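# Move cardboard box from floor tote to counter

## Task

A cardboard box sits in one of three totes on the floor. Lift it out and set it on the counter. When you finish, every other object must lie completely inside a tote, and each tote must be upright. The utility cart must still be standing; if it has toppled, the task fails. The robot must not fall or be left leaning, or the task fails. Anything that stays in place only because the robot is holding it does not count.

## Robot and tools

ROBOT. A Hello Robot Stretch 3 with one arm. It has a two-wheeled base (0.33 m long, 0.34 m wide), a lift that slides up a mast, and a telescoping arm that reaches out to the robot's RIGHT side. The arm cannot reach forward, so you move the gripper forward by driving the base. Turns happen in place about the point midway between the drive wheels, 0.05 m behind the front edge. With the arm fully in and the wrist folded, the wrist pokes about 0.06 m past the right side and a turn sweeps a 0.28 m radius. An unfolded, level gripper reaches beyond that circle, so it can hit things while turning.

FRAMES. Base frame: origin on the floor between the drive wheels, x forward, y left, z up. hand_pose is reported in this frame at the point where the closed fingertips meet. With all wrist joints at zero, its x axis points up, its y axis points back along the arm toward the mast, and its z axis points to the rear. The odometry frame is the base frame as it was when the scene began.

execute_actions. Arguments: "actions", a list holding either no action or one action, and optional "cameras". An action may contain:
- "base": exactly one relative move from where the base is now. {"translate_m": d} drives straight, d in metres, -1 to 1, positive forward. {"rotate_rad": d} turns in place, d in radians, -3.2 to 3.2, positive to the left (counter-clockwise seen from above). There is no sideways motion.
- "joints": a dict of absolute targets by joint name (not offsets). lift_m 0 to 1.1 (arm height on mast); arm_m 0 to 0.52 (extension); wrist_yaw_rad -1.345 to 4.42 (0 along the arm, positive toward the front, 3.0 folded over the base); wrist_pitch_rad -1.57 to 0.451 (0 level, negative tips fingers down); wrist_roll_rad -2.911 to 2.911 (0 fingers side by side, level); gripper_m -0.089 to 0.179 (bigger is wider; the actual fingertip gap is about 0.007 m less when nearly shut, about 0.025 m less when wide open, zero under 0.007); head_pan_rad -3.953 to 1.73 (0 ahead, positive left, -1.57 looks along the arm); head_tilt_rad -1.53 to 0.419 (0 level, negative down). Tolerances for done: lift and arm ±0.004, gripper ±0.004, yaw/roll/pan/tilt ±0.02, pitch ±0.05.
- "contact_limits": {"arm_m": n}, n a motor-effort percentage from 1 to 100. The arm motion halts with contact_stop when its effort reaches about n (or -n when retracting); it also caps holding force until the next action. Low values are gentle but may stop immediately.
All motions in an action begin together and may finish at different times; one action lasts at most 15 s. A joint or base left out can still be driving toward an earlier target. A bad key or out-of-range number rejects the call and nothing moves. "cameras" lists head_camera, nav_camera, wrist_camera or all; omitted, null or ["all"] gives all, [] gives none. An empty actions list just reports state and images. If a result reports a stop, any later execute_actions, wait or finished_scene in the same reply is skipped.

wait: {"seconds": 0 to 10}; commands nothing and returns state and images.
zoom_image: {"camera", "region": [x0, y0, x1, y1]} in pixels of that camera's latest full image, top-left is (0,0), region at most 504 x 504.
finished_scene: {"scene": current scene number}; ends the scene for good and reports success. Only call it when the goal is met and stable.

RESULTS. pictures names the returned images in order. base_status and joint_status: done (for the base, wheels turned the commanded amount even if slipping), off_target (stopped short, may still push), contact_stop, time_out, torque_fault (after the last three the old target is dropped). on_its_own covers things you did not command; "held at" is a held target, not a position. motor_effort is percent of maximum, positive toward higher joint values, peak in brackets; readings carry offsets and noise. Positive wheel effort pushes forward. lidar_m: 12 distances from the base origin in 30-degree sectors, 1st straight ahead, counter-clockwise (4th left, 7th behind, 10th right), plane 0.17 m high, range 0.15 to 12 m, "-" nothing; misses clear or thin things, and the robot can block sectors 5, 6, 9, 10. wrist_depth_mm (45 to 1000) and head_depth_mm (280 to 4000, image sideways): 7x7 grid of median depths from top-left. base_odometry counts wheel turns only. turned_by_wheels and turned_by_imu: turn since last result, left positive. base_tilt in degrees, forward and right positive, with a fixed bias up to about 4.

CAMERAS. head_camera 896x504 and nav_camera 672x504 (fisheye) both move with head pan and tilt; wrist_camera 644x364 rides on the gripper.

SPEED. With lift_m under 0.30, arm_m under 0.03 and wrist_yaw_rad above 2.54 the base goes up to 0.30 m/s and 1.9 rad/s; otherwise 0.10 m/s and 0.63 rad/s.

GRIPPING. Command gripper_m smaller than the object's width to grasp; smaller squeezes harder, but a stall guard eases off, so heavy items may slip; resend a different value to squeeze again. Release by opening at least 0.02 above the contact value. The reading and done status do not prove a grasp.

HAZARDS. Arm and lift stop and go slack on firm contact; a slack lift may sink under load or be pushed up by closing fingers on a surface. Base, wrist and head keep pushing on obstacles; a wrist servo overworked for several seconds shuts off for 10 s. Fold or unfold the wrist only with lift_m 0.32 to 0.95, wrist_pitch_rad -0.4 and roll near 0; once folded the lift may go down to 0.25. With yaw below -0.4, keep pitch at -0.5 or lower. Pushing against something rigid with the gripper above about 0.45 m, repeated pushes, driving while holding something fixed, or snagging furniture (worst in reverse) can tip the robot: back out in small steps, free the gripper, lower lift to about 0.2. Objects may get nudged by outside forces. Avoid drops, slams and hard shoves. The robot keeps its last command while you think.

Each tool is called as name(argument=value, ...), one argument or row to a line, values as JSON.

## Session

execute_actions(
  actions=[],
)

Scene clock: 0.00 s.
base_odometry: x=+0.000 y=+0.000 heading=+0.000 (m, m, rad; odometry frame)
turned_by_wheels: +0.000 (rad since the last result)
turned_by_imu: +0.000 (rad since the last result)
base_tilt: forward=-1.1 right=+1.0 (deg)
lidar_m: 1.43 1.32 0.95 0.91 0.93 1.08 1.20 2.28 2.96 2.65 2.81 1.90
head_depth_mm: 1830 1843 1873 1882 1511 1925 1921 / 1829 1854 1867 1893 1499 1937 1924 / 1813 1854 1863 1875 1500 1923 1934 / 1823 1839 1854 1881 1505 1918 1884 / 1821 1839 1851 1874 1901 1898 1911 / 1825 1830 1854 1870 1887 1911 1932 / 1816 1829 1848 1874 1880 1906 1915
base_status: not commanded
joint_positions: lift_m=+0.473 arm_m=+0.002 wrist_yaw_rad=+3.159 wrist_pitch_rad=-0.468 wrist_roll_rad=-0.016 gripper_m=+0.037 head_pan_rad=+0.002 head_tilt_rad=-0.010
joint_status: not commanded
motor_effort: left_wheel=+0 right_wheel=+1 lift_m=+25 arm_m=+1 wrist_yaw_rad=+0 wrist_pitch_rad=+3 wrist_roll_rad=+0 gripper_m=+0 head_pan_rad=+0 head_tilt_rad=+2 (%)
hand_pose: x=-0.0249 y=+0.0707 z=+0.4744 quat_wxyz=(+0.157, +0.681, +0.171, +0.695) (m; base frame)
wrist_depth_mm: 853 888 - 877 895 899 859 / 907 948 - 965 - 958 - / - - - - - - - / 876 895 897 914 930 965 999 / 739 771 753 782 815 811 810 / 670 677 - 686 687 682 702 / 581 587 622 614 607 614 615
pictures: head_camera (sideways: a quarter turn clockwise sets it upright), nav_camera (sideways: a quarter turn counterclockwise sets it upright), wrist_camera
Images, in order (width x height): head_camera 896x504, nav_camera 672x504, wrist_camera 644x364.

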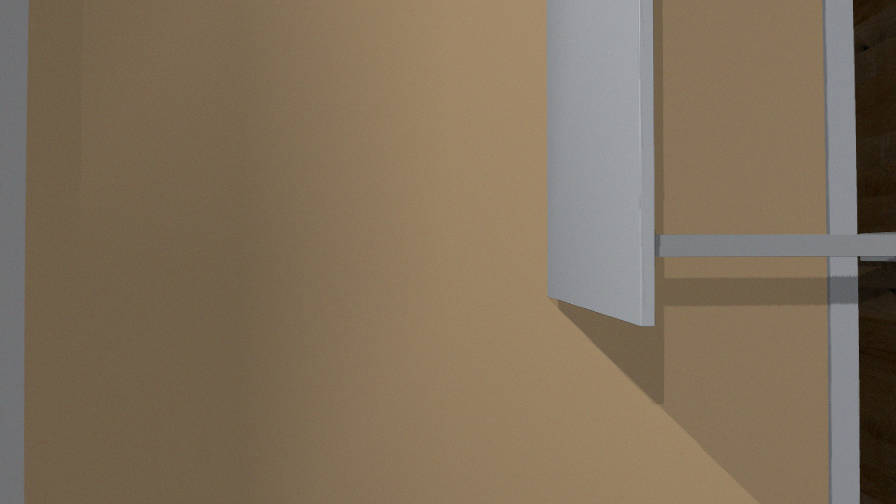

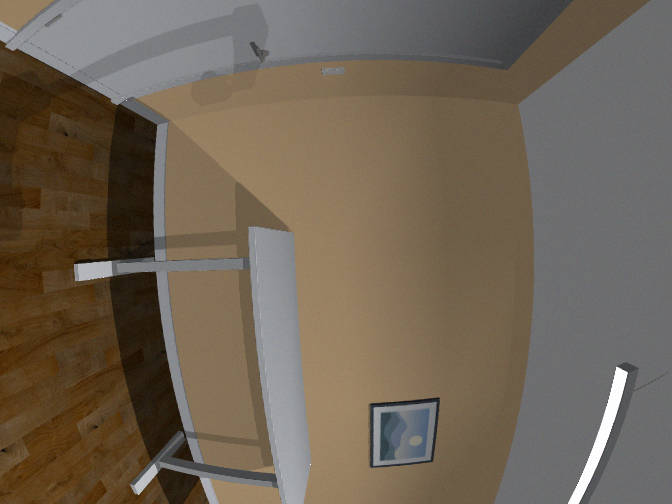

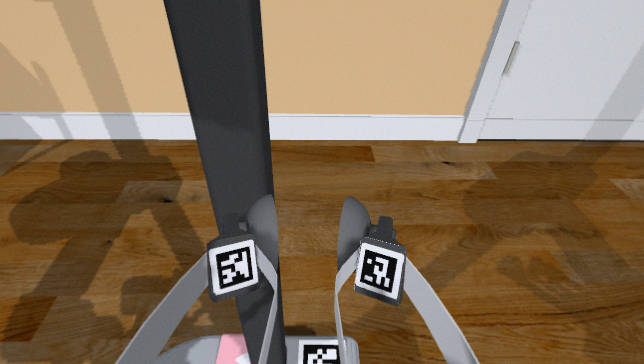

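execute_actions(
  actions=[
    {"joints": {"head_pan_rad": -2.0, "head_tilt_rad": -0.6, "lift_m": 0.28}},
  ],
  cameras=["head_camera", "nav_camera"],
)

Scene clock: 4.50 s.
base_odometry: x=+0.000 y=+0.000 heading=+0.000 (m, m, rad; odometry frame)
turned_by_wheels: +0.000 (rad since the last result)
turned_by_imu: +0.000 (rad since the last result)
base_tilt: forward=-1.0 right=+1.0 (deg)
lidar_m: 1.44 1.32 0.95 0.91 0.93 1.08 1.20 2.29 2.96 2.65 2.82 1.91
head_depth_mm: 3154 3565 3044 2223 1726 1415 1201 / 3052 3454 3083 2207 1734 1421 1200 / 2809 3178 3069 2131 1735 1430 1209 / 2701 2996 3012 2245 1739 1434 1205 / 2582 2811 2935 2205 1763 1432 1213 / 2443 2685 2963 2165 1740 1434 1212 / 2389 2627 2838 2268 1764 1443 1215
base_status: not commanded
joint_positions: lift_m=+0.280 arm_m=+0.002 wrist_yaw_rad=+3.159 wrist_pitch_rad=-0.469 wrist_roll_rad=-0.016 gripper_m=+0.037 head_pan_rad=-1.993 head_tilt_rad=-0.592
joint_status: all done
motor_effort: left_wheel=+0(0) right_wheel=+0(0) lift_m=+18(22) arm_m=+0(1) wrist_yaw_rad=+1(0) wrist_pitch_rad=+3(3) wrist_roll_rad=+1(1) gripper_m=+0(1) head_pan_rad=-3(39) head_tilt_rad=-5(37) (%)
hand_pose: x=-0.0249 y=+0.0706 z=+0.2817 quat_wxyz=(+0.157, +0.681, +0.171, +0.695) (m; base frame)
wrist_depth_mm: 861 858 - 891 892 917 920 / 904 885 - 895 910 983 955 / 732 754 - 789 818 809 832 / 606 592 610 631 631 649 658 / 520 523 - 546 537 548 549 / 448 - - - 471 467 477 / - - - - 407 408 414
pictures: head_camera (sideways: a quarter turn clockwise sets it upright), nav_camera (sideways: a quarter turn counterclockwise sets it upright)
Images, in order (width x height): head_camera 896x504, nav_camera 672x504.

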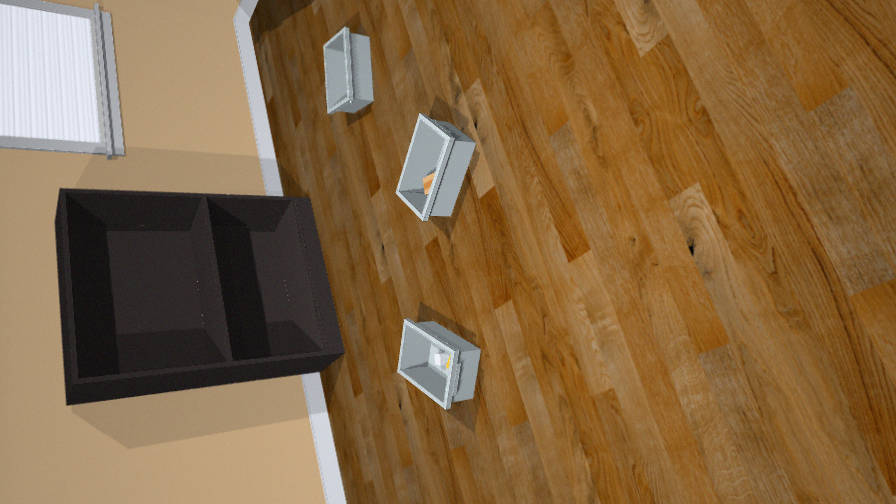

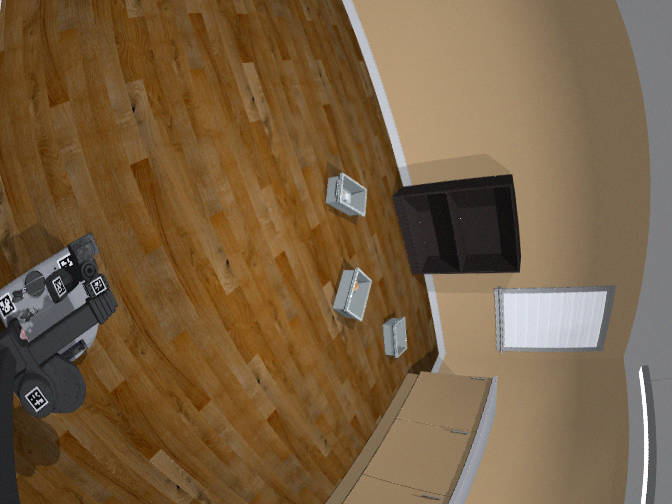

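zoom_image(
  camera="head_camera",
  region=[300, 10, 520, 430],
)

Region (300, 10, 520, 430) of head_camera's 896x504 image, scaled by 1.200, with more detail than that image has; it fills the left 264 columns of this view, and the rest is white.

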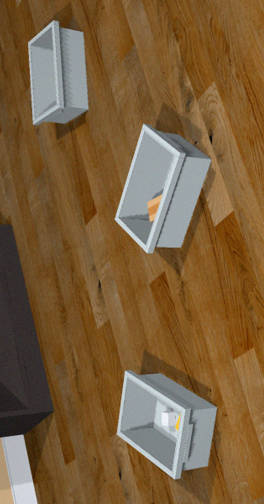

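zoom_image(
  camera="head_camera",
  region=[380, 100, 500, 230],
)

Region (380, 100, 500, 230) of head_camera's 896x504 image, scaled by 3.877, with more detail than that image has; it fills the left 465 columns of this view, and the rest is white.

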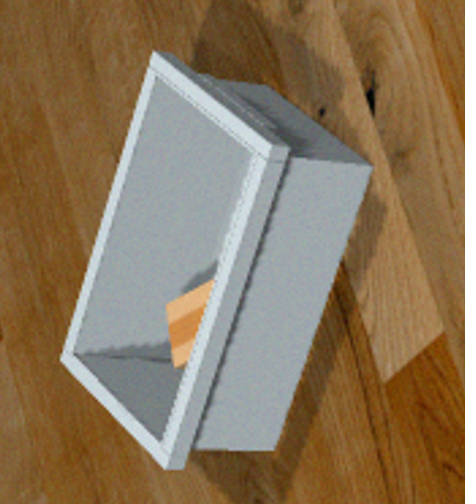

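execute_actions(
  actions=[
    {"base": {"rotate_rad": 0.735}, "joints": {"head_pan_rad": -3.4, "head_tilt_rad": -0.5}},
  ],
  cameras=["head_camera", "nav_camera"],
)

Scene clock: 58.97 s.
base_odometry: x=+0.000 y=+0.000 heading=+0.735 (m, m, rad; odometry frame)
turned_by_wheels: +0.735 (rad since the last result)
turned_by_imu: +0.736 (rad since the last result)
base_tilt: forward=-1.1 right=+0.9 (deg)
lidar_m: 1.09 0.91 0.91 1.00 1.19 2.23 2.49 2.65 2.87 1.90 1.91 1.44
head_depth_mm: 2409 2252 2213 2376 1888 1510 1252 / 2534 2243 2355 2438 1897 1520 1253 / 2629 2351 2466 2537 1898 1516 1256 / 2806 2501 2655 2528 1915 1519 1259 / 2920 2628 2811 2573 1906 1531 1267 / 3095 2778 3107 2570 1918 1522 1263 / 3307 3654 3731 2608 1911 1520 1266
base_status: done
joint_positions: lift_m=+0.280 arm_m=+0.002 wrist_yaw_rad=+3.159 wrist_pitch_rad=-0.469 wrist_roll_rad=-0.016 gripper_m=+0.037 head_pan_rad=-3.393 head_tilt_rad=-0.507
joint_status: all done
motor_effort: left_wheel=-3(11) right_wheel=+4(12) lift_m=+19(18) arm_m=+0(1) wrist_yaw_rad=+0(1) wrist_pitch_rad=+3(3) wrist_roll_rad=+1(1) gripper_m=+1(0) head_pan_rad=-3(39) head_tilt_rad=+3(16) (%)
hand_pose: x=-0.0249 y=+0.0706 z=+0.2817 quat_wxyz=(+0.157, +0.681, +0.171, +0.695) (m; base frame)
wrist_depth_mm: - - - - 932 814 705 / 948 984 - - 959 846 742 / 731 762 - 787 811 802 748 / 599 616 616 636 649 656 659 / 513 523 - 543 549 537 548 / 458 - - - 474 468 476 / - - - - 407 410 415
pictures: head_camera (sideways: a quarter turn clockwise sets it upright), nav_camera (sideways: a quarter turn counterclockwise sets it upright)
Images, in order (width x height): head_camera 896x504, nav_camera 672x504.

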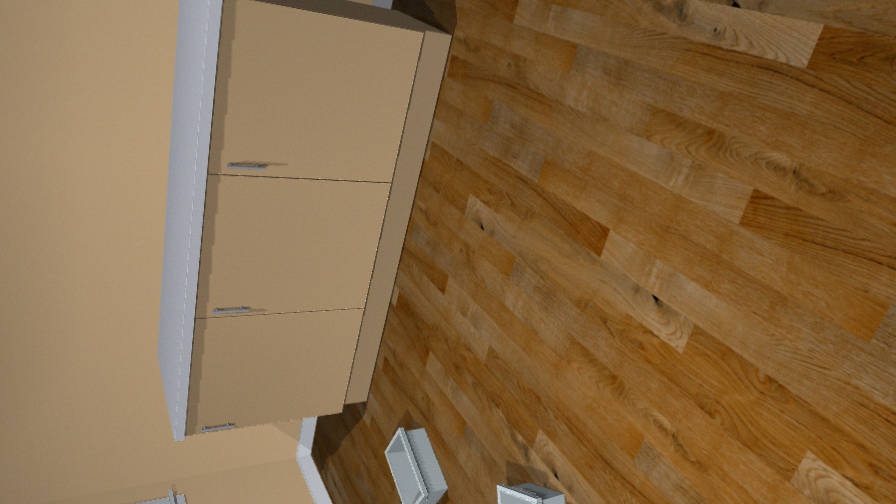

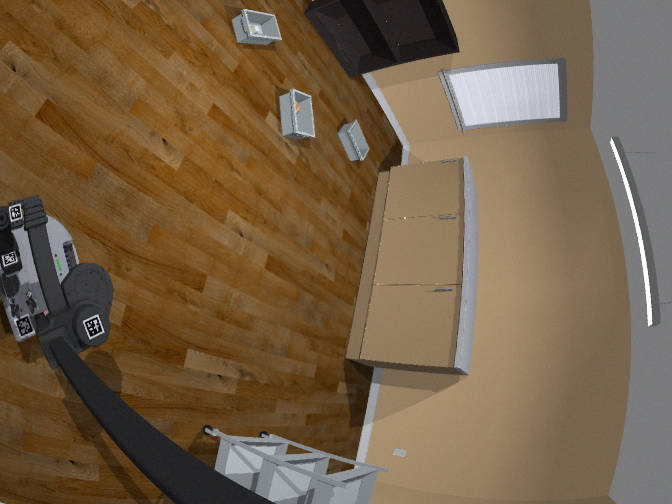

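execute_actions(
  actions=[
    {"base": {"translate_m": -1.0}, "joints": {"head_pan_rad": -2.5, "head_tilt_rad": -0.88}},
  ],
  cameras=["head_camera", "nav_camera"],
)

Scene clock: 72.60 s.
base_odometry: x=-0.742 y=-0.670 heading=+0.735 (m, m, rad; odometry frame)
turned_by_wheels: +0.000 (rad since the last result)
turned_by_imu: -0.002 (rad since the last result)
base_tilt: forward=-1.1 right=+0.9 (deg)
lidar_m: 1.91 1.56 1.01 1.11 1.46 1.46 1.63 2.05 1.91 2.46 2.28 2.28
head_depth_mm: 2237 2401 1848 1639 1410 1233 1145 / 2179 2402 1936 1645 1429 1241 - / 1944 2248 1957 1639 1425 1242 - / 1949 2210 1965 1564 1417 1250 - / 1913 2188 1963 1662 1421 1256 1155 / 1843 2174 1961 1664 1424 1250 1128 / 1926 2250 1980 1595 1430 1257 1116
base_status: done
joint_positions: lift_m=+0.280 arm_m=+0.002 wrist_yaw_rad=+3.159 wrist_pitch_rad=-0.469 wrist_roll_rad=-0.016 gripper_m=+0.037 head_pan_rad=-2.507 head_tilt_rad=-0.870
joint_status: all done
motor_effort: left_wheel=-3(12) right_wheel=+4(8) lift_m=+19(18) arm_m=+1(1) wrist_yaw_rad=+1(1) wrist_pitch_rad=+3(3) wrist_roll_rad=+1(1) gripper_m=-1(0) head_pan_rad=+3(40) head_tilt_rad=-5(33) (%)
hand_pose: x=-0.0249 y=+0.0706 z=+0.2817 quat_wxyz=(+0.157, +0.681, +0.172, +0.695) (m; base frame)
wrist_depth_mm: - - - - - - - / 941 957 - - - - - / 743 739 - 769 812 804 813 / 597 613 597 630 623 645 662 / 505 521 - 547 547 545 549 / 451 - - - 465 472 487 / - - - - 412 416 416
pictures: head_camera (sideways: a quarter turn clockwise sets it upright), nav_camera (sideways: a quarter turn counterclockwise sets it upright)
Images, in order (width x height): head_camera 896x504, nav_camera 672x504.

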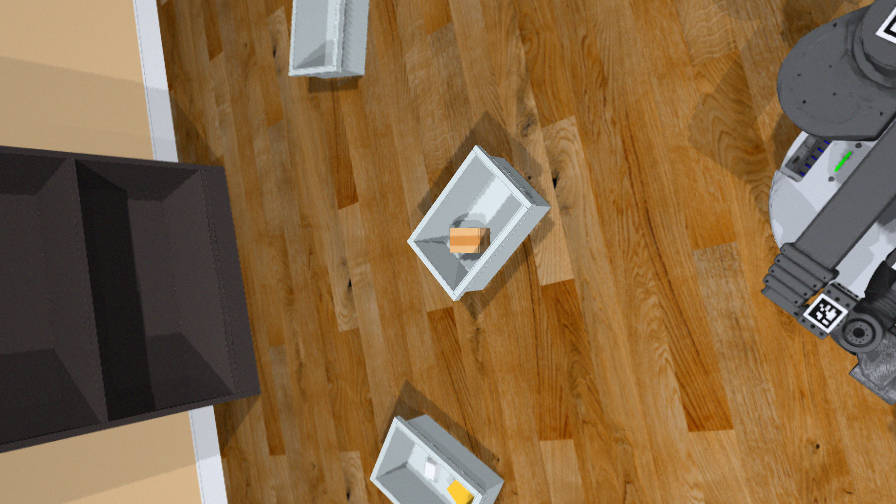

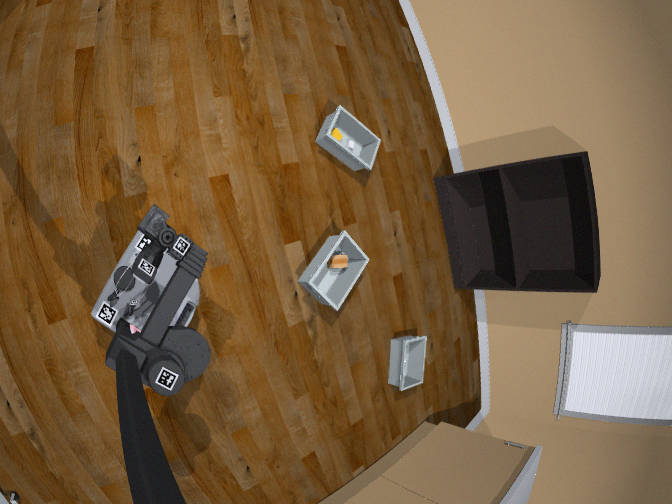

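zoom_image(
  camera="head_camera",
  region=[395, 135, 565, 310],
)

Region (395, 135, 565, 310) of head_camera's 896x504 image, scaled by 2.880, with more detail than that image has; it fills the left 490 columns of this view, and the rest is white.

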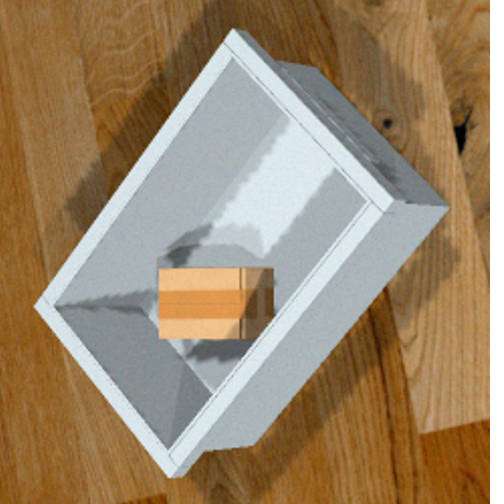

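execute_actions(
  actions=[
    {"base": {"translate_m": -0.2}, "joints": {"lift_m": 0.42, "wrist_pitch_rad": -0.4, "wrist_roll_rad": 0.0}},
  ],
  cameras=[],
)

execute_actions(
  actions=[
    {"base": {"translate_m": -0.22}, "joints": {"wrist_yaw_rad": 0.0, "head_pan_rad": -2.0, "head_tilt_rad": -1.0}},
  ],
  cameras=["head_camera"],
)

execute_actions(
  actions=[
    {"base": {"translate_m": -0.335}, "joints": {"wrist_pitch_rad": -1.544, "arm_m": 0.454, "lift_m": 0.36, "gripper_m": 0.1, "wrist_roll_rad": 0.935, "head_pan_rad": -1.6, "head_tilt_rad": -1.05}},
  ],
)

Scene clock: 112.93 s.
base_odometry: x=-0.890 y=-0.804 heading=+0.735 (m, m, rad; odometry frame)
turned_by_wheels: +0.000 (rad since the last result)
turned_by_imu: -0.001 (rad since the last result)
base_tilt: forward=-1.1 right=+1.0 (deg)
lidar_m: 2.06 1.70 1.11 1.26 1.31 1.31 1.47 1.88 1.79 2.31 2.38 2.47
head_depth_mm: 2089 2321 1948 1644 1412 1245 - / 2055 2301 1952 1637 1410 1241 - / 1912 2259 1952 1640 1427 1247 - / 1826 2149 1959 1640 1383 1250 - / 1797 2119 1948 1638 1394 1263 - / 1758 2058 1963 1650 1423 1250 1140 / 1721 2028 1984 1662 1432 1259 1119
base_status: done
joint_positions: lift_m=+0.420 arm_m=+0.002 wrist_yaw_rad=+3.159 wrist_pitch_rad=-0.421 wrist_roll_rad=-0.005 gripper_m=+0.037 head_pan_rad=-2.507 head_tilt_rad=-0.870
joint_status: all done
motor_effort: left_wheel=-2(12) right_wheel=+3(9) lift_m=+30(34) arm_m=+1(1) wrist_yaw_rad=+1(1) wrist_pitch_rad=+6(6) wrist_roll_rad=+3(3) gripper_m=+0(0) head_pan_rad=+4(4) head_tilt_rad=-5(6) (%)
hand_pose: x=-0.0250 y=+0.0770 z=+0.4318 quat_wxyz=(+0.142, +0.688, +0.154, +0.695) (m; base frame)
wrist_depth_mm: - - - - - - - / - - - - - - - / - - - - - - - / 893 859 - 899 907 903 952 / 717 729 733 755 771 759 769 / 626 634 - 637 652 644 668 / 549 547 582 563 555 578 571
pictures: none
No camera images: the call's "cameras" was empty. Leave "cameras" out to get every camera's image.

Scene clock: 116.27 s.
base_odometry: x=-1.054 y=-0.952 heading=+0.735 (m, m, rad; odometry frame)
turned_by_wheels: +0.000 (rad since the last result)
turned_by_imu: -0.001 (rad since the last result)
base_tilt: forward=-1.1 right=+1.0 (deg)
lidar_m: 2.24 1.83 1.25 2.02 1.15 1.14 1.28 1.69 1.68 2.16 2.54 2.67
head_depth_mm: 1747 1854 1697 1498 1334 1203 - / 1786 1886 1719 1506 1342 1228 - / 1809 1908 1720 1484 1324 - - / 1901 1970 1726 1524 1343 - - / 2005 2011 1737 1514 1367 1201 1104 / 2091 2059 1663 1527 1358 1217 1102 / 2135 2036 1729 1515 1355 1225 1108
base_status: done
joint_positions: lift_m=+0.420 arm_m=+0.002 wrist_yaw_rad=+0.002 wrist_pitch_rad=-0.421 wrist_roll_rad=-0.004 gripper_m=+0.037 head_pan_rad=-2.007 head_tilt_rad=-0.988
joint_status: all done
motor_effort: left_wheel=-2(8) right_wheel=+4(5) lift_m=+30(30) arm_m=+1(0) wrist_yaw_rad=-1(1) wrist_pitch_rad=+6(6) wrist_roll_rad=+2(3) gripper_m=-1(0) head_pan_rad=+4(34) head_tilt_rad=-5(21) (%)
hand_pose: x=-0.0211 y=-0.3712 z=+0.4318 quat_wxyz=(+0.693, +0.149, -0.690, -0.147) (m; base frame)
wrist_depth_mm: - - - - - - - / - - - - - - - / - - - - - - - / 863 880 896 932 935 917 931 / 726 719 762 748 748 777 803 / 622 649 617 640 608 583 669 / 544 561 552 568 569 551 545
pictures: head_camera (sideways: a quarter turn clockwise sets it upright)
Images, in order (width x height): head_camera 896x504.

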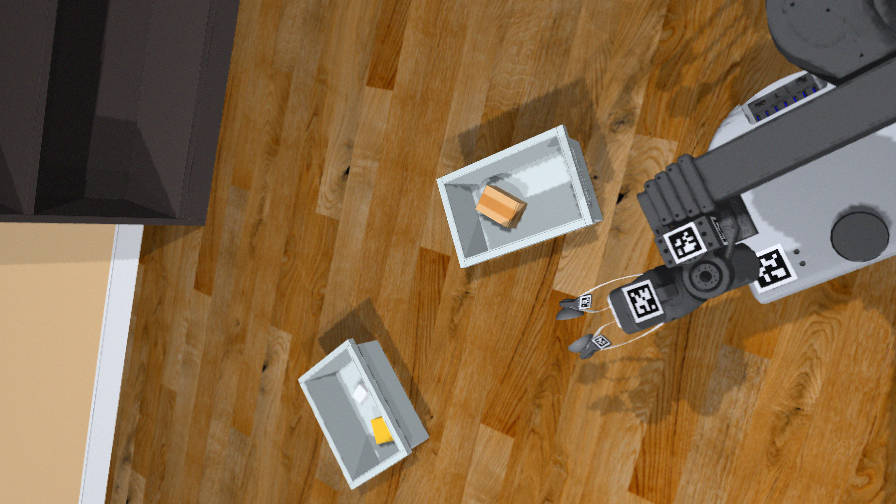

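Scene clock: 120.77 s.
base_odometry: x=-1.302 y=-1.176 heading=+0.734 (m, m, rad; odometry frame)
turned_by_wheels: +0.000 (rad since the last result)
turned_by_imu: +0.000 (rad since the last result)
base_tilt: forward=-1.1 right=+1.0 (deg)
lidar_m: 2.49 1.50 1.49 1.07 0.89 0.89 1.00 1.44 1.44 1.91 3.05 2.78
head_depth_mm: 1622 1741 1633 1458 1310 1193 1117 / 1835 1805 1621 1455 1322 1208 - / 2020 1886 1700 1464 1277 1232 - / 2105 1882 1673 1424 1319 1221 1107 / 2189 1891 1593 1469 1308 1199 1103 / 2234 1895 1590 1469 1327 1207 1107 / 2230 1915 1672 1480 1321 1212 1103
base_status: done
joint_positions: lift_m=+0.360 arm_m=+0.454 wrist_yaw_rad=+0.000 wrist_pitch_rad=-1.536 wrist_roll_rad=+0.931 gripper_m=+0.100 head_pan_rad=-1.607 head_tilt_rad=-1.037
joint_status: all done
motor_effort: left_wheel=-2(8) right_wheel=+3(4) lift_m=+19(30) arm_m=+3(2) wrist_yaw_rad=+1(1) wrist_pitch_rad=-3(5) wrist_roll_rad=+2(3) gripper_m=+0(82) head_pan_rad=+4(31) head_tilt_rad=-7(14) (%)
hand_pose: x=-0.0216 y=-0.5834 z=+0.2421 quat_wxyz=(+0.226, +0.218, -0.683, -0.660) (m; base frame)
wrist_depth_mm: 368 368 372 369 378 375 379 / 373 379 381 383 386 388 390 / 391 391 387 393 397 404 398 / 407 403 401 354 409 407 415 / 415 413 397 416 412 419 424 / 426 428 333 426 430 433 439 / 446 451 442 358 364 448 -
pictures: head_camera (sideways: a quarter turn clockwise sets it upright), nav_camera (sideways: a quarter turn counterclockwise sets it upright), wrist_camera
Images, in order (width x height): head_camera 896x504, nav_camera 672x504, wrist_camera 644x364.

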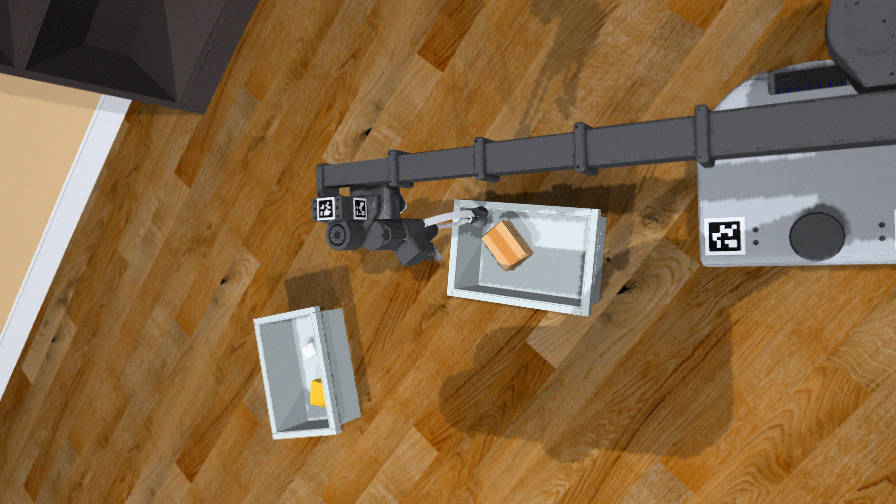

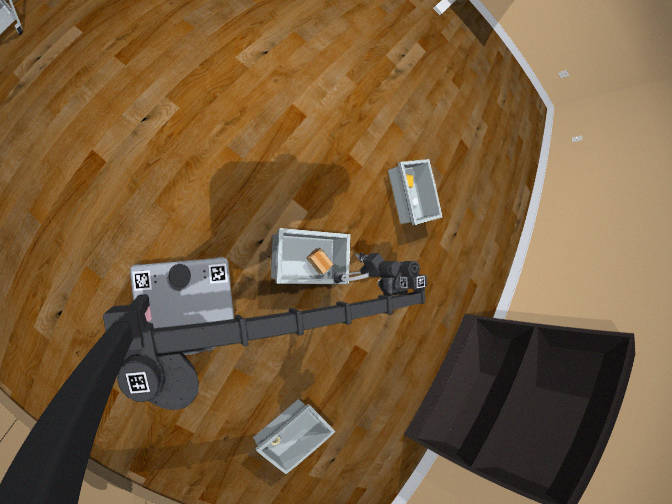

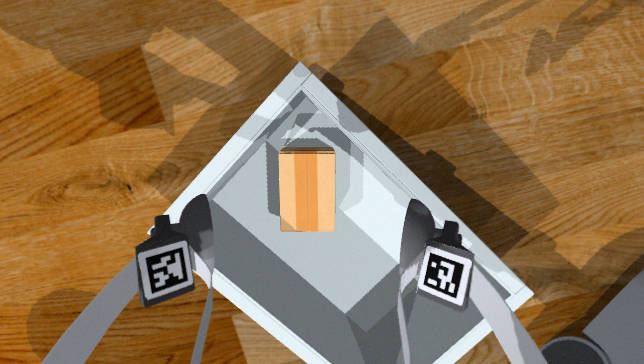

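zoom_image(
  camera="wrist_camera",
  region=[130, 50, 490, 330],
)

Region (130, 50, 490, 330) of wrist_camera's 644x364 image, scaled by 1.400.

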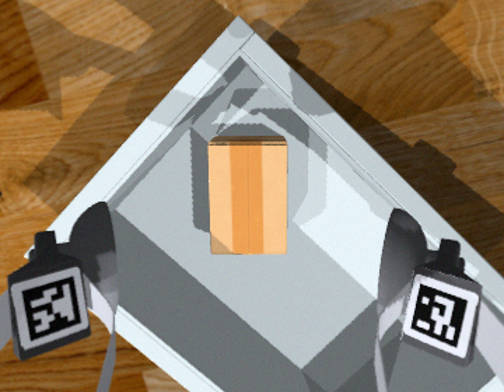

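execute_actions(
  actions=[
    {"base": {"translate_m": 0.03}, "joints": {"arm_m": 0.439, "lift_m": 0.265}},
  ],
  cameras=["head_camera", "wrist_camera"],
)

Scene clock: 142.87 s.
base_odometry: x=-1.280 y=-1.156 heading=+0.734 (m, m, rad; odometry frame)
turned_by_wheels: +0.000 (rad since the last result)
turned_by_imu: +0.000 (rad since the last result)
base_tilt: forward=-1.1 right=+1.0 (deg)
lidar_m: 2.48 1.48 1.47 1.10 0.92 0.91 1.02 1.46 1.57 1.94 3.08 2.76
head_depth_mm: 1606 1763 1637 1448 1316 1194 1118 / 1875 1801 1636 1463 1312 1211 - / 2027 1850 1641 1444 1280 1234 - / 2105 1883 1649 1418 1318 1221 1102 / 2193 1893 1593 1464 1329 1206 1096 / 2217 1894 1605 1478 1322 1205 1104 / 2235 1903 1669 1479 1320 1212 1109
base_status: done
joint_positions: lift_m=+0.265 arm_m=+0.439 wrist_yaw_rad=+0.000 wrist_pitch_rad=-1.536 wrist_roll_rad=+0.931 gripper_m=+0.100 head_pan_rad=-1.607 head_tilt_rad=-1.037
joint_status: all done
motor_effort: left_wheel=-2(4) right_wheel=+3(10) lift_m=+19(18) arm_m=-1(2) wrist_yaw_rad=+0(1) wrist_pitch_rad=-3(3) wrist_roll_rad=+2(2) gripper_m=+0(1) head_pan_rad=+3(4) head_tilt_rad=-7(7) (%)
hand_pose: x=-0.0216 y=-0.5688 z=+0.1471 quat_wxyz=(+0.226, +0.218, -0.682, -0.660) (m; base frame)
wrist_depth_mm: 281 279 278 173 285 285 289 / 290 290 187 285 290 293 296 / 296 295 263 252 215 302 304 / 308 197 306 257 310 237 315 / 316 195 312 316 317 251 319 / 327 329 249 328 330 281 238 / 335 342 215 285 333 263 217
pictures: head_camera (sideways: a quarter turn clockwise sets it upright), wrist_camera
Images, in order (width x height): head_camera 896x504, wrist_camera 644x364.

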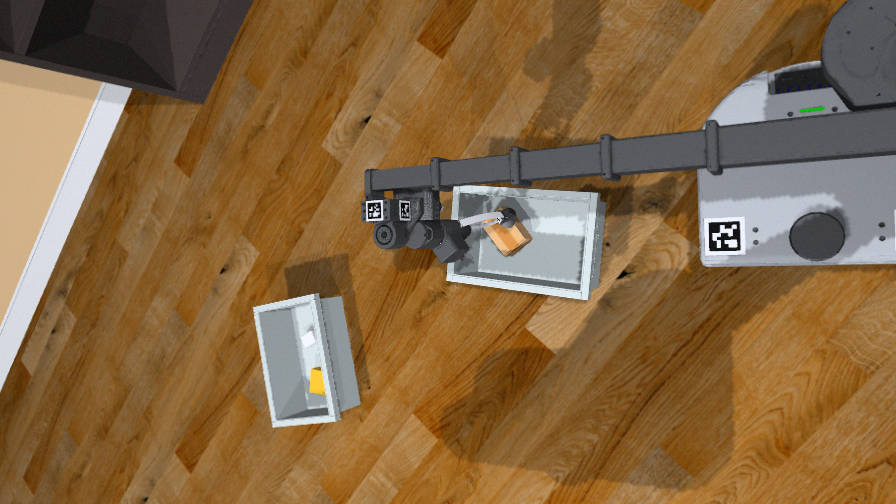

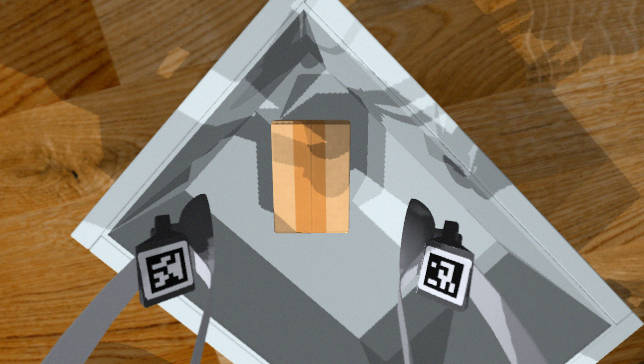

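execute_actions(
  actions=[
    {"joints": {"lift_m": 0.15}},
  ],
  cameras=["head_camera", "wrist_camera"],
)

Scene clock: 150.17 s.
base_odometry: x=-1.280 y=-1.156 heading=+0.734 (m, m, rad; odometry frame)
turned_by_wheels: +0.000 (rad since the last result)
turned_by_imu: +0.000 (rad since the last result)
base_tilt: forward=-1.1 right=+1.0 (deg)
lidar_m: 2.47 1.47 1.47 1.10 0.92 0.91 1.02 1.46 1.57 1.94 3.07 2.76
head_depth_mm: 1620 1756 1637 1455 1307 1190 1102 / 1867 1809 1644 1460 1325 1215 - / 2018 1893 1655 1461 1289 - - / 2128 1884 1652 1494 1319 1217 1105 / 2206 1886 1593 1470 1327 1201 1105 / 2206 1900 1603 1475 1331 1201 1111 / 2211 1911 1658 1470 1333 1209 1108
base_status: not commanded
joint_positions: lift_m=+0.150 arm_m=+0.439 wrist_yaw_rad=+0.000 wrist_pitch_rad=-1.536 wrist_roll_rad=+0.931 gripper_m=+0.100 head_pan_rad=-1.607 head_tilt_rad=-1.037
joint_status: all done
motor_effort: left_wheel=-2(2) right_wheel=+3(3) lift_m=+19(18) arm_m=-1(1) wrist_yaw_rad=+0(0) wrist_pitch_rad=-2(3) wrist_roll_rad=+2(2) gripper_m=+0(0) head_pan_rad=+3(4) head_tilt_rad=-7(7) (%)
hand_pose: x=-0.0216 y=-0.5688 z=+0.0321 quat_wxyz=(+0.226, +0.218, -0.682, -0.660) (m; base frame)
wrist_depth_mm: - 73 112 155 87 65 176 / - 89 158 179 122 73 68 / - 115 182 137 184 95 70 / 108 163 187 140 192 137 77 / 142 192 145 144 195 197 103 / 148 176 174 148 205 204 155 / - 158 201 210 210 212 207
pictures: head_camera (sideways: a quarter turn clockwise sets it upright), wrist_camera
Images, in order (width x height): head_camera 896x504, wrist_camera 644x364.

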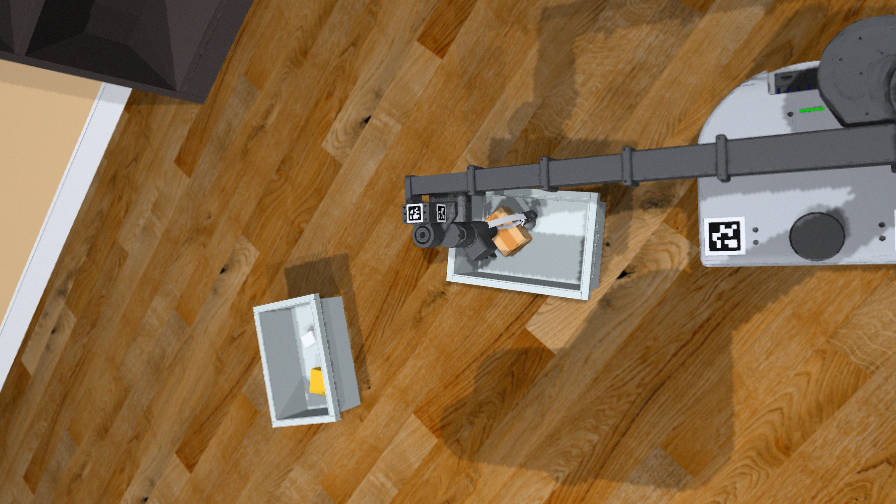

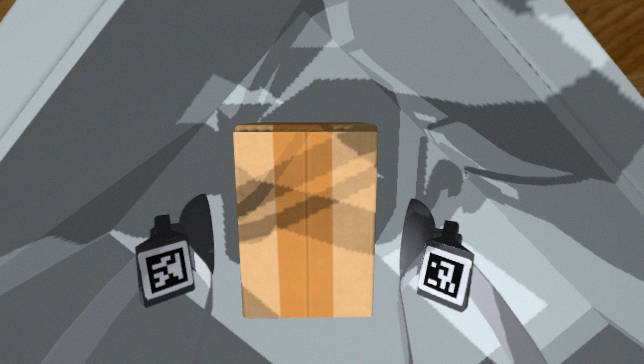

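execute_actions(
  actions=[
    {"joints": {"gripper_m": 0.018}},
  ],
  cameras=["wrist_camera"],
)

execute_actions(
  actions=[
    {"joints": {"lift_m": 0.31}},
  ],
  cameras=["head_camera", "wrist_camera"],
)

Scene clock: 153.83 s.
base_odometry: x=-1.280 y=-1.156 heading=+0.734 (m, m, rad; odometry frame)
turned_by_wheels: +0.000 (rad since the last result)
turned_by_imu: +0.000 (rad since the last result)
base_tilt: forward=-1.1 right=+1.0 (deg)
lidar_m: 2.49 1.47 1.47 1.10 0.92 0.91 1.02 1.46 1.57 1.94 3.06 2.75
head_depth_mm: 1613 1747 1634 1461 1309 1187 1102 / 1857 1802 1625 1451 1308 1214 - / 2036 1869 1639 1464 1291 - - / 2129 1880 1650 1490 1319 1225 1100 / 2208 1888 1595 1474 1323 1207 1102 / 2230 1901 1604 1475 1319 1207 1109 / 2241 1907 1658 1481 1325 1207 1111
base_status: not commanded
joint_positions: lift_m=+0.150 arm_m=+0.439 wrist_yaw_rad=+0.000 wrist_pitch_rad=-1.536 wrist_roll_rad=+0.931 gripper_m=+0.019 head_pan_rad=-1.607 head_tilt_rad=-1.037
joint_status: all done
motor_effort: left_wheel=-2(2) right_wheel=+3(3) lift_m=+19(19) arm_m=-1(1) wrist_yaw_rad=+1(0) wrist_pitch_rad=-3(3) wrist_roll_rad=+2(2) gripper_m=-18(92) head_pan_rad=+4(3) head_tilt_rad=-7(8) (%)
hand_pose: x=-0.0216 y=-0.5688 z=+0.0321 quat_wxyz=(+0.226, +0.218, -0.682, -0.660) (m; base frame)
wrist_depth_mm: - 73 113 157 87 65 177 / - 90 157 179 122 72 68 / - 116 182 133 183 95 70 / 108 163 188 135 192 138 77 / 142 193 139 139 195 198 104 / 149 173 144 145 203 204 157 / 135 162 198 211 211 213 208
pictures: wrist_camera
Images, in order (width x height): wrist_camera 644x364.

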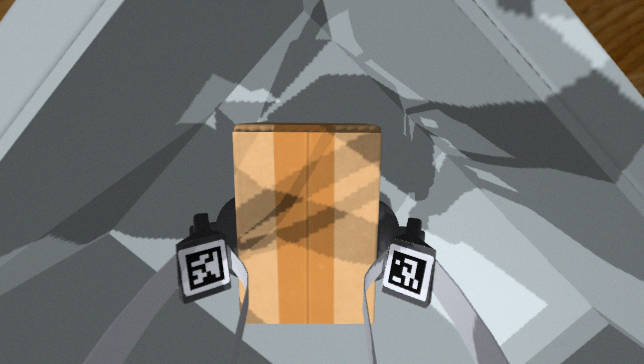

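Scene clock: 156.13 s.
base_odometry: x=-1.280 y=-1.156 heading=+0.734 (m, m, rad; odometry frame)
turned_by_wheels: +0.000 (rad since the last result)
turned_by_imu: +0.000 (rad since the last result)
base_tilt: forward=-1.0 right=+1.0 (deg)
lidar_m: 2.48 1.48 1.47 1.10 0.91 0.91 1.02 1.46 1.57 1.94 3.07 2.76
head_depth_mm: 1615 1756 1642 1459 1308 1192 1121 / 1872 1799 1639 1459 1313 1212 - / 2031 1882 1658 1441 1280 1232 - / 2110 1887 1652 1395 1306 1221 1105 / 2198 1879 1605 1473 1327 1207 1105 / 2222 1891 1597 1470 1323 1208 1106 / 2238 1905 1660 1481 1328 1207 1108
base_status: not commanded
joint_positions: lift_m=+0.310 arm_m=+0.439 wrist_yaw_rad=+0.000 wrist_pitch_rad=-1.536 wrist_roll_rad=+0.931 gripper_m=+0.019 head_pan_rad=-1.607 head_tilt_rad=-1.037
joint_status: all done
motor_effort: left_wheel=-2(2) right_wheel=+3(3) lift_m=+30(35) arm_m=-1(1) wrist_yaw_rad=+0(0) wrist_pitch_rad=-3(2) wrist_roll_rad=+2(2) gripper_m=-18(18) head_pan_rad=+3(3) head_tilt_rad=-8(7) (%)
hand_pose: x=-0.0216 y=-0.5688 z=+0.1915 quat_wxyz=(+0.226, +0.218, -0.682, -0.660) (m; base frame)
wrist_depth_mm: 321 320 325 219 327 331 327 / 326 330 327 290 337 335 337 / 342 342 227 133 239 347 347 / 349 350 265 135 351 357 358 / 362 359 139 139 365 322 371 / 373 370 144 144 370 295 381 / 383 388 388 269 339 275 399
pictures: head_camera (sideways: a quarter turn clockwise sets it upright), wrist_camera
Images, in order (width x height): head_camera 896x504, wrist_camera 644x364.

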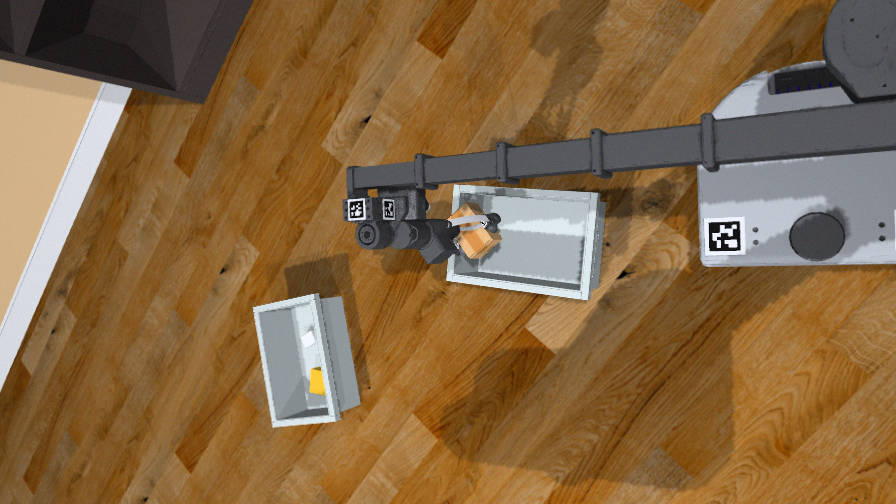

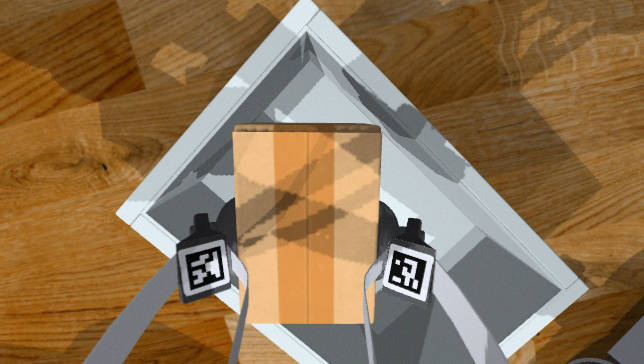

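execute_actions(
  actions=[
    {"base": {"rotate_rad": -1.2}, "joints": {"lift_m": 0.53, "head_pan_rad": -2.68, "head_tilt_rad": -0.5}},
  ],
)

Scene clock: 176.47 s.
base_odometry: x=-1.280 y=-1.156 heading=-0.466 (m, m, rad; odometry frame)
turned_by_wheels: -1.200 (rad since the last result)
turned_by_imu: -1.206 (rad since the last result)
base_tilt: forward=-1.1 right=+1.0 (deg)
lidar_m: 2.52 2.75 2.80 2.09 1.48 1.25 0.94 0.91 0.96 1.82 1.46 1.57
head_depth_mm: 1309 1438 1115 1022 1171 1394 1252 / 1299 1447 1120 1028 1165 1394 1252 / 1298 1436 1121 1029 1171 1397 1265 / 1305 1438 1131 1026 1172 1394 1264 / 1305 1437 1134 1028 1172 1393 1272 / 1299 1419 1143 1025 1174 1397 1265 / 1288 1415 1141 1026 1173 1408 1261
base_status: done
joint_positions: lift_m=+0.530 arm_m=+0.439 wrist_yaw_rad=+0.000 wrist_pitch_rad=-1.536 wrist_roll_rad=+0.931 gripper_m=+0.019 head_pan_rad=-2.673 head_tilt_rad=-0.507
joint_status: all done
motor_effort: left_wheel=+2(9) right_wheel=-2(10) lift_m=+31(33) arm_m=-1(2) wrist_yaw_rad=+1(1) wrist_pitch_rad=-3(3) wrist_roll_rad=+2(2) gripper_m=-17(18) head_pan_rad=-3(40) head_tilt_rad=+4(35) (%)
hand_pose: x=-0.0216 y=-0.5688 z=+0.4115 quat_wxyz=(+0.226, +0.218, -0.682, -0.660) (m; base frame)
wrist_depth_mm: 450 526 523 535 531 532 540 / 469 531 545 546 542 546 559 / 485 546 543 132 566 562 568 / 555 517 571 135 572 579 573 / 586 590 140 139 590 607 - / 611 623 144 144 624 - - / 633 627 636 645 636 - -
pictures: head_camera (sideways: a quarter turn clockwise sets it upright), nav_camera (sideways: a quarter turn counterclockwise sets it upright), wrist_camera
Images, in order (width x height): head_camera 896x504, nav_camera 672x504, wrist_camera 644x364.

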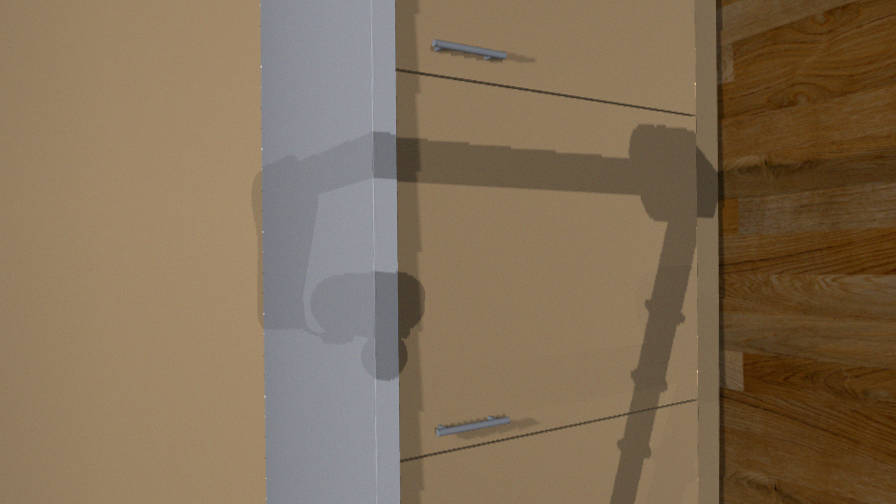

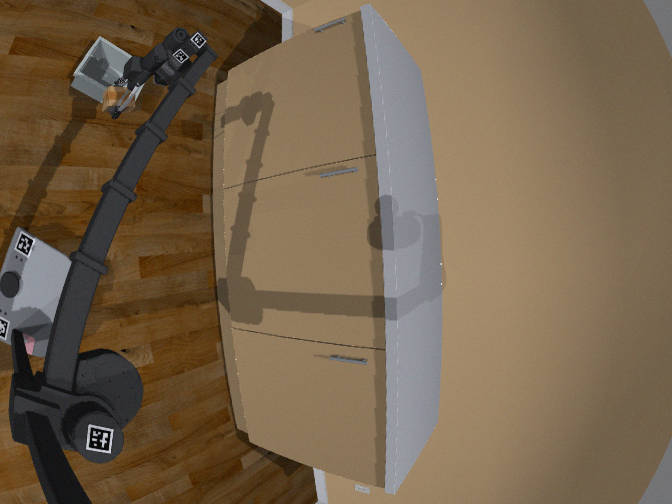

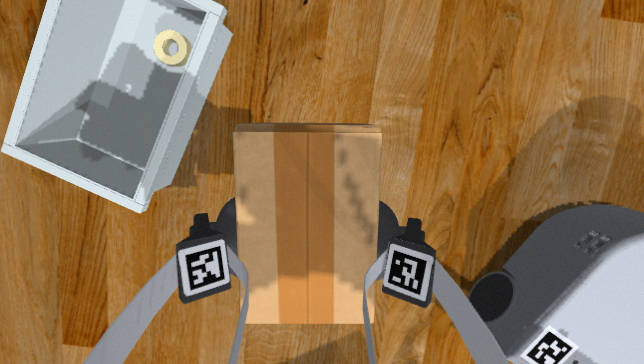

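execute_actions(
  actions=[
    {"base": {"translate_m": -0.45}, "joints": {"lift_m": 1.1, "arm_m": 0.515, "head_pan_rad": -2.1, "head_tilt_rad": -0.7}},
  ],
)

Scene clock: 208.17 s.
base_odometry: x=-1.682 y=-0.954 heading=-0.465 (m, m, rad; odometry frame)
turned_by_wheels: +0.000 (rad since the last result)
turned_by_imu: +0.001 (rad since the last result)
base_tilt: forward=-1.1 right=+1.0 (deg)
lidar_m: 2.85 3.17 2.53 1.30 1.28 0.70 0.53 0.51 0.54 0.76 1.69 1.95
head_depth_mm: 1003 1025 732 607 694 836 1093 / 1069 1038 734 630 762 934 1135 / 1101 1045 737 703 844 1065 1163 / 1144 1043 742 770 947 1255 1154 / 1220 1053 764 856 1078 1325 1167 / 1299 1060 813 957 1244 1358 1165 / 1400 1065 859 1096 1492 1359 1167
base_status: done
joint_positions: lift_m=+1.100 arm_m=+0.515 wrist_yaw_rad=+0.000 wrist_pitch_rad=-1.536 wrist_roll_rad=+0.931 gripper_m=+0.019 head_pan_rad=-2.107 head_tilt_rad=-0.691
joint_status: all done
motor_effort: left_wheel=+3(4) right_wheel=-2(10) lift_m=+31(34) arm_m=+3(2) wrist_yaw_rad=-1(1) wrist_pitch_rad=-2(3) wrist_roll_rad=+2(2) gripper_m=-18(18) head_pan_rad=+4(34) head_tilt_rad=-6(22) (%)
hand_pose: x=-0.0216 y=-0.6443 z=+0.9814 quat_wxyz=(+0.226, +0.218, -0.682, -0.660) (m; base frame)
wrist_depth_mm: - 755 619 507 433 385 348 / - - - - 913 696 570 / - - - 133 - - - / - - - 135 - - - / - - 140 139 141 - - / - - 143 143 - - - / - - - - - - -
pictures: head_camera (sideways: a quarter turn clockwise sets it upright), nav_camera (sideways: a quarter turn counterclockwise sets it upright), wrist_camera
Images, in order (width x height): head_camera 896x504, nav_camera 672x504, wrist_camera 644x364.

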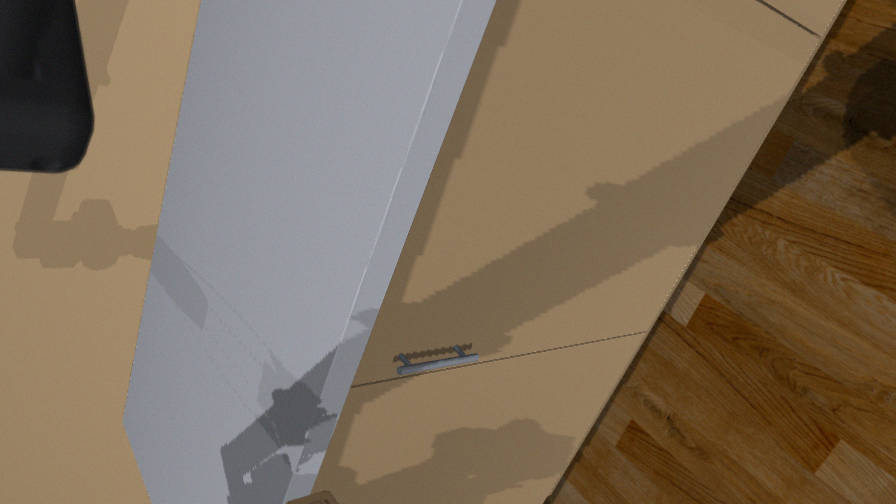

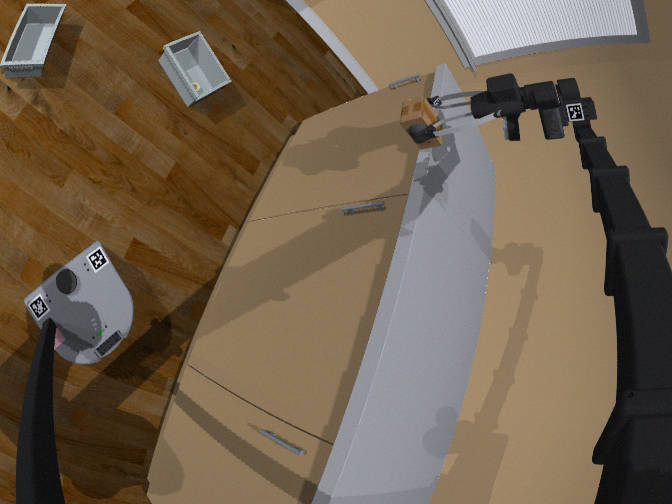

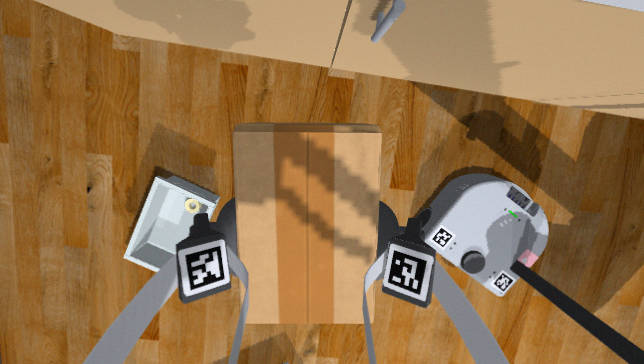

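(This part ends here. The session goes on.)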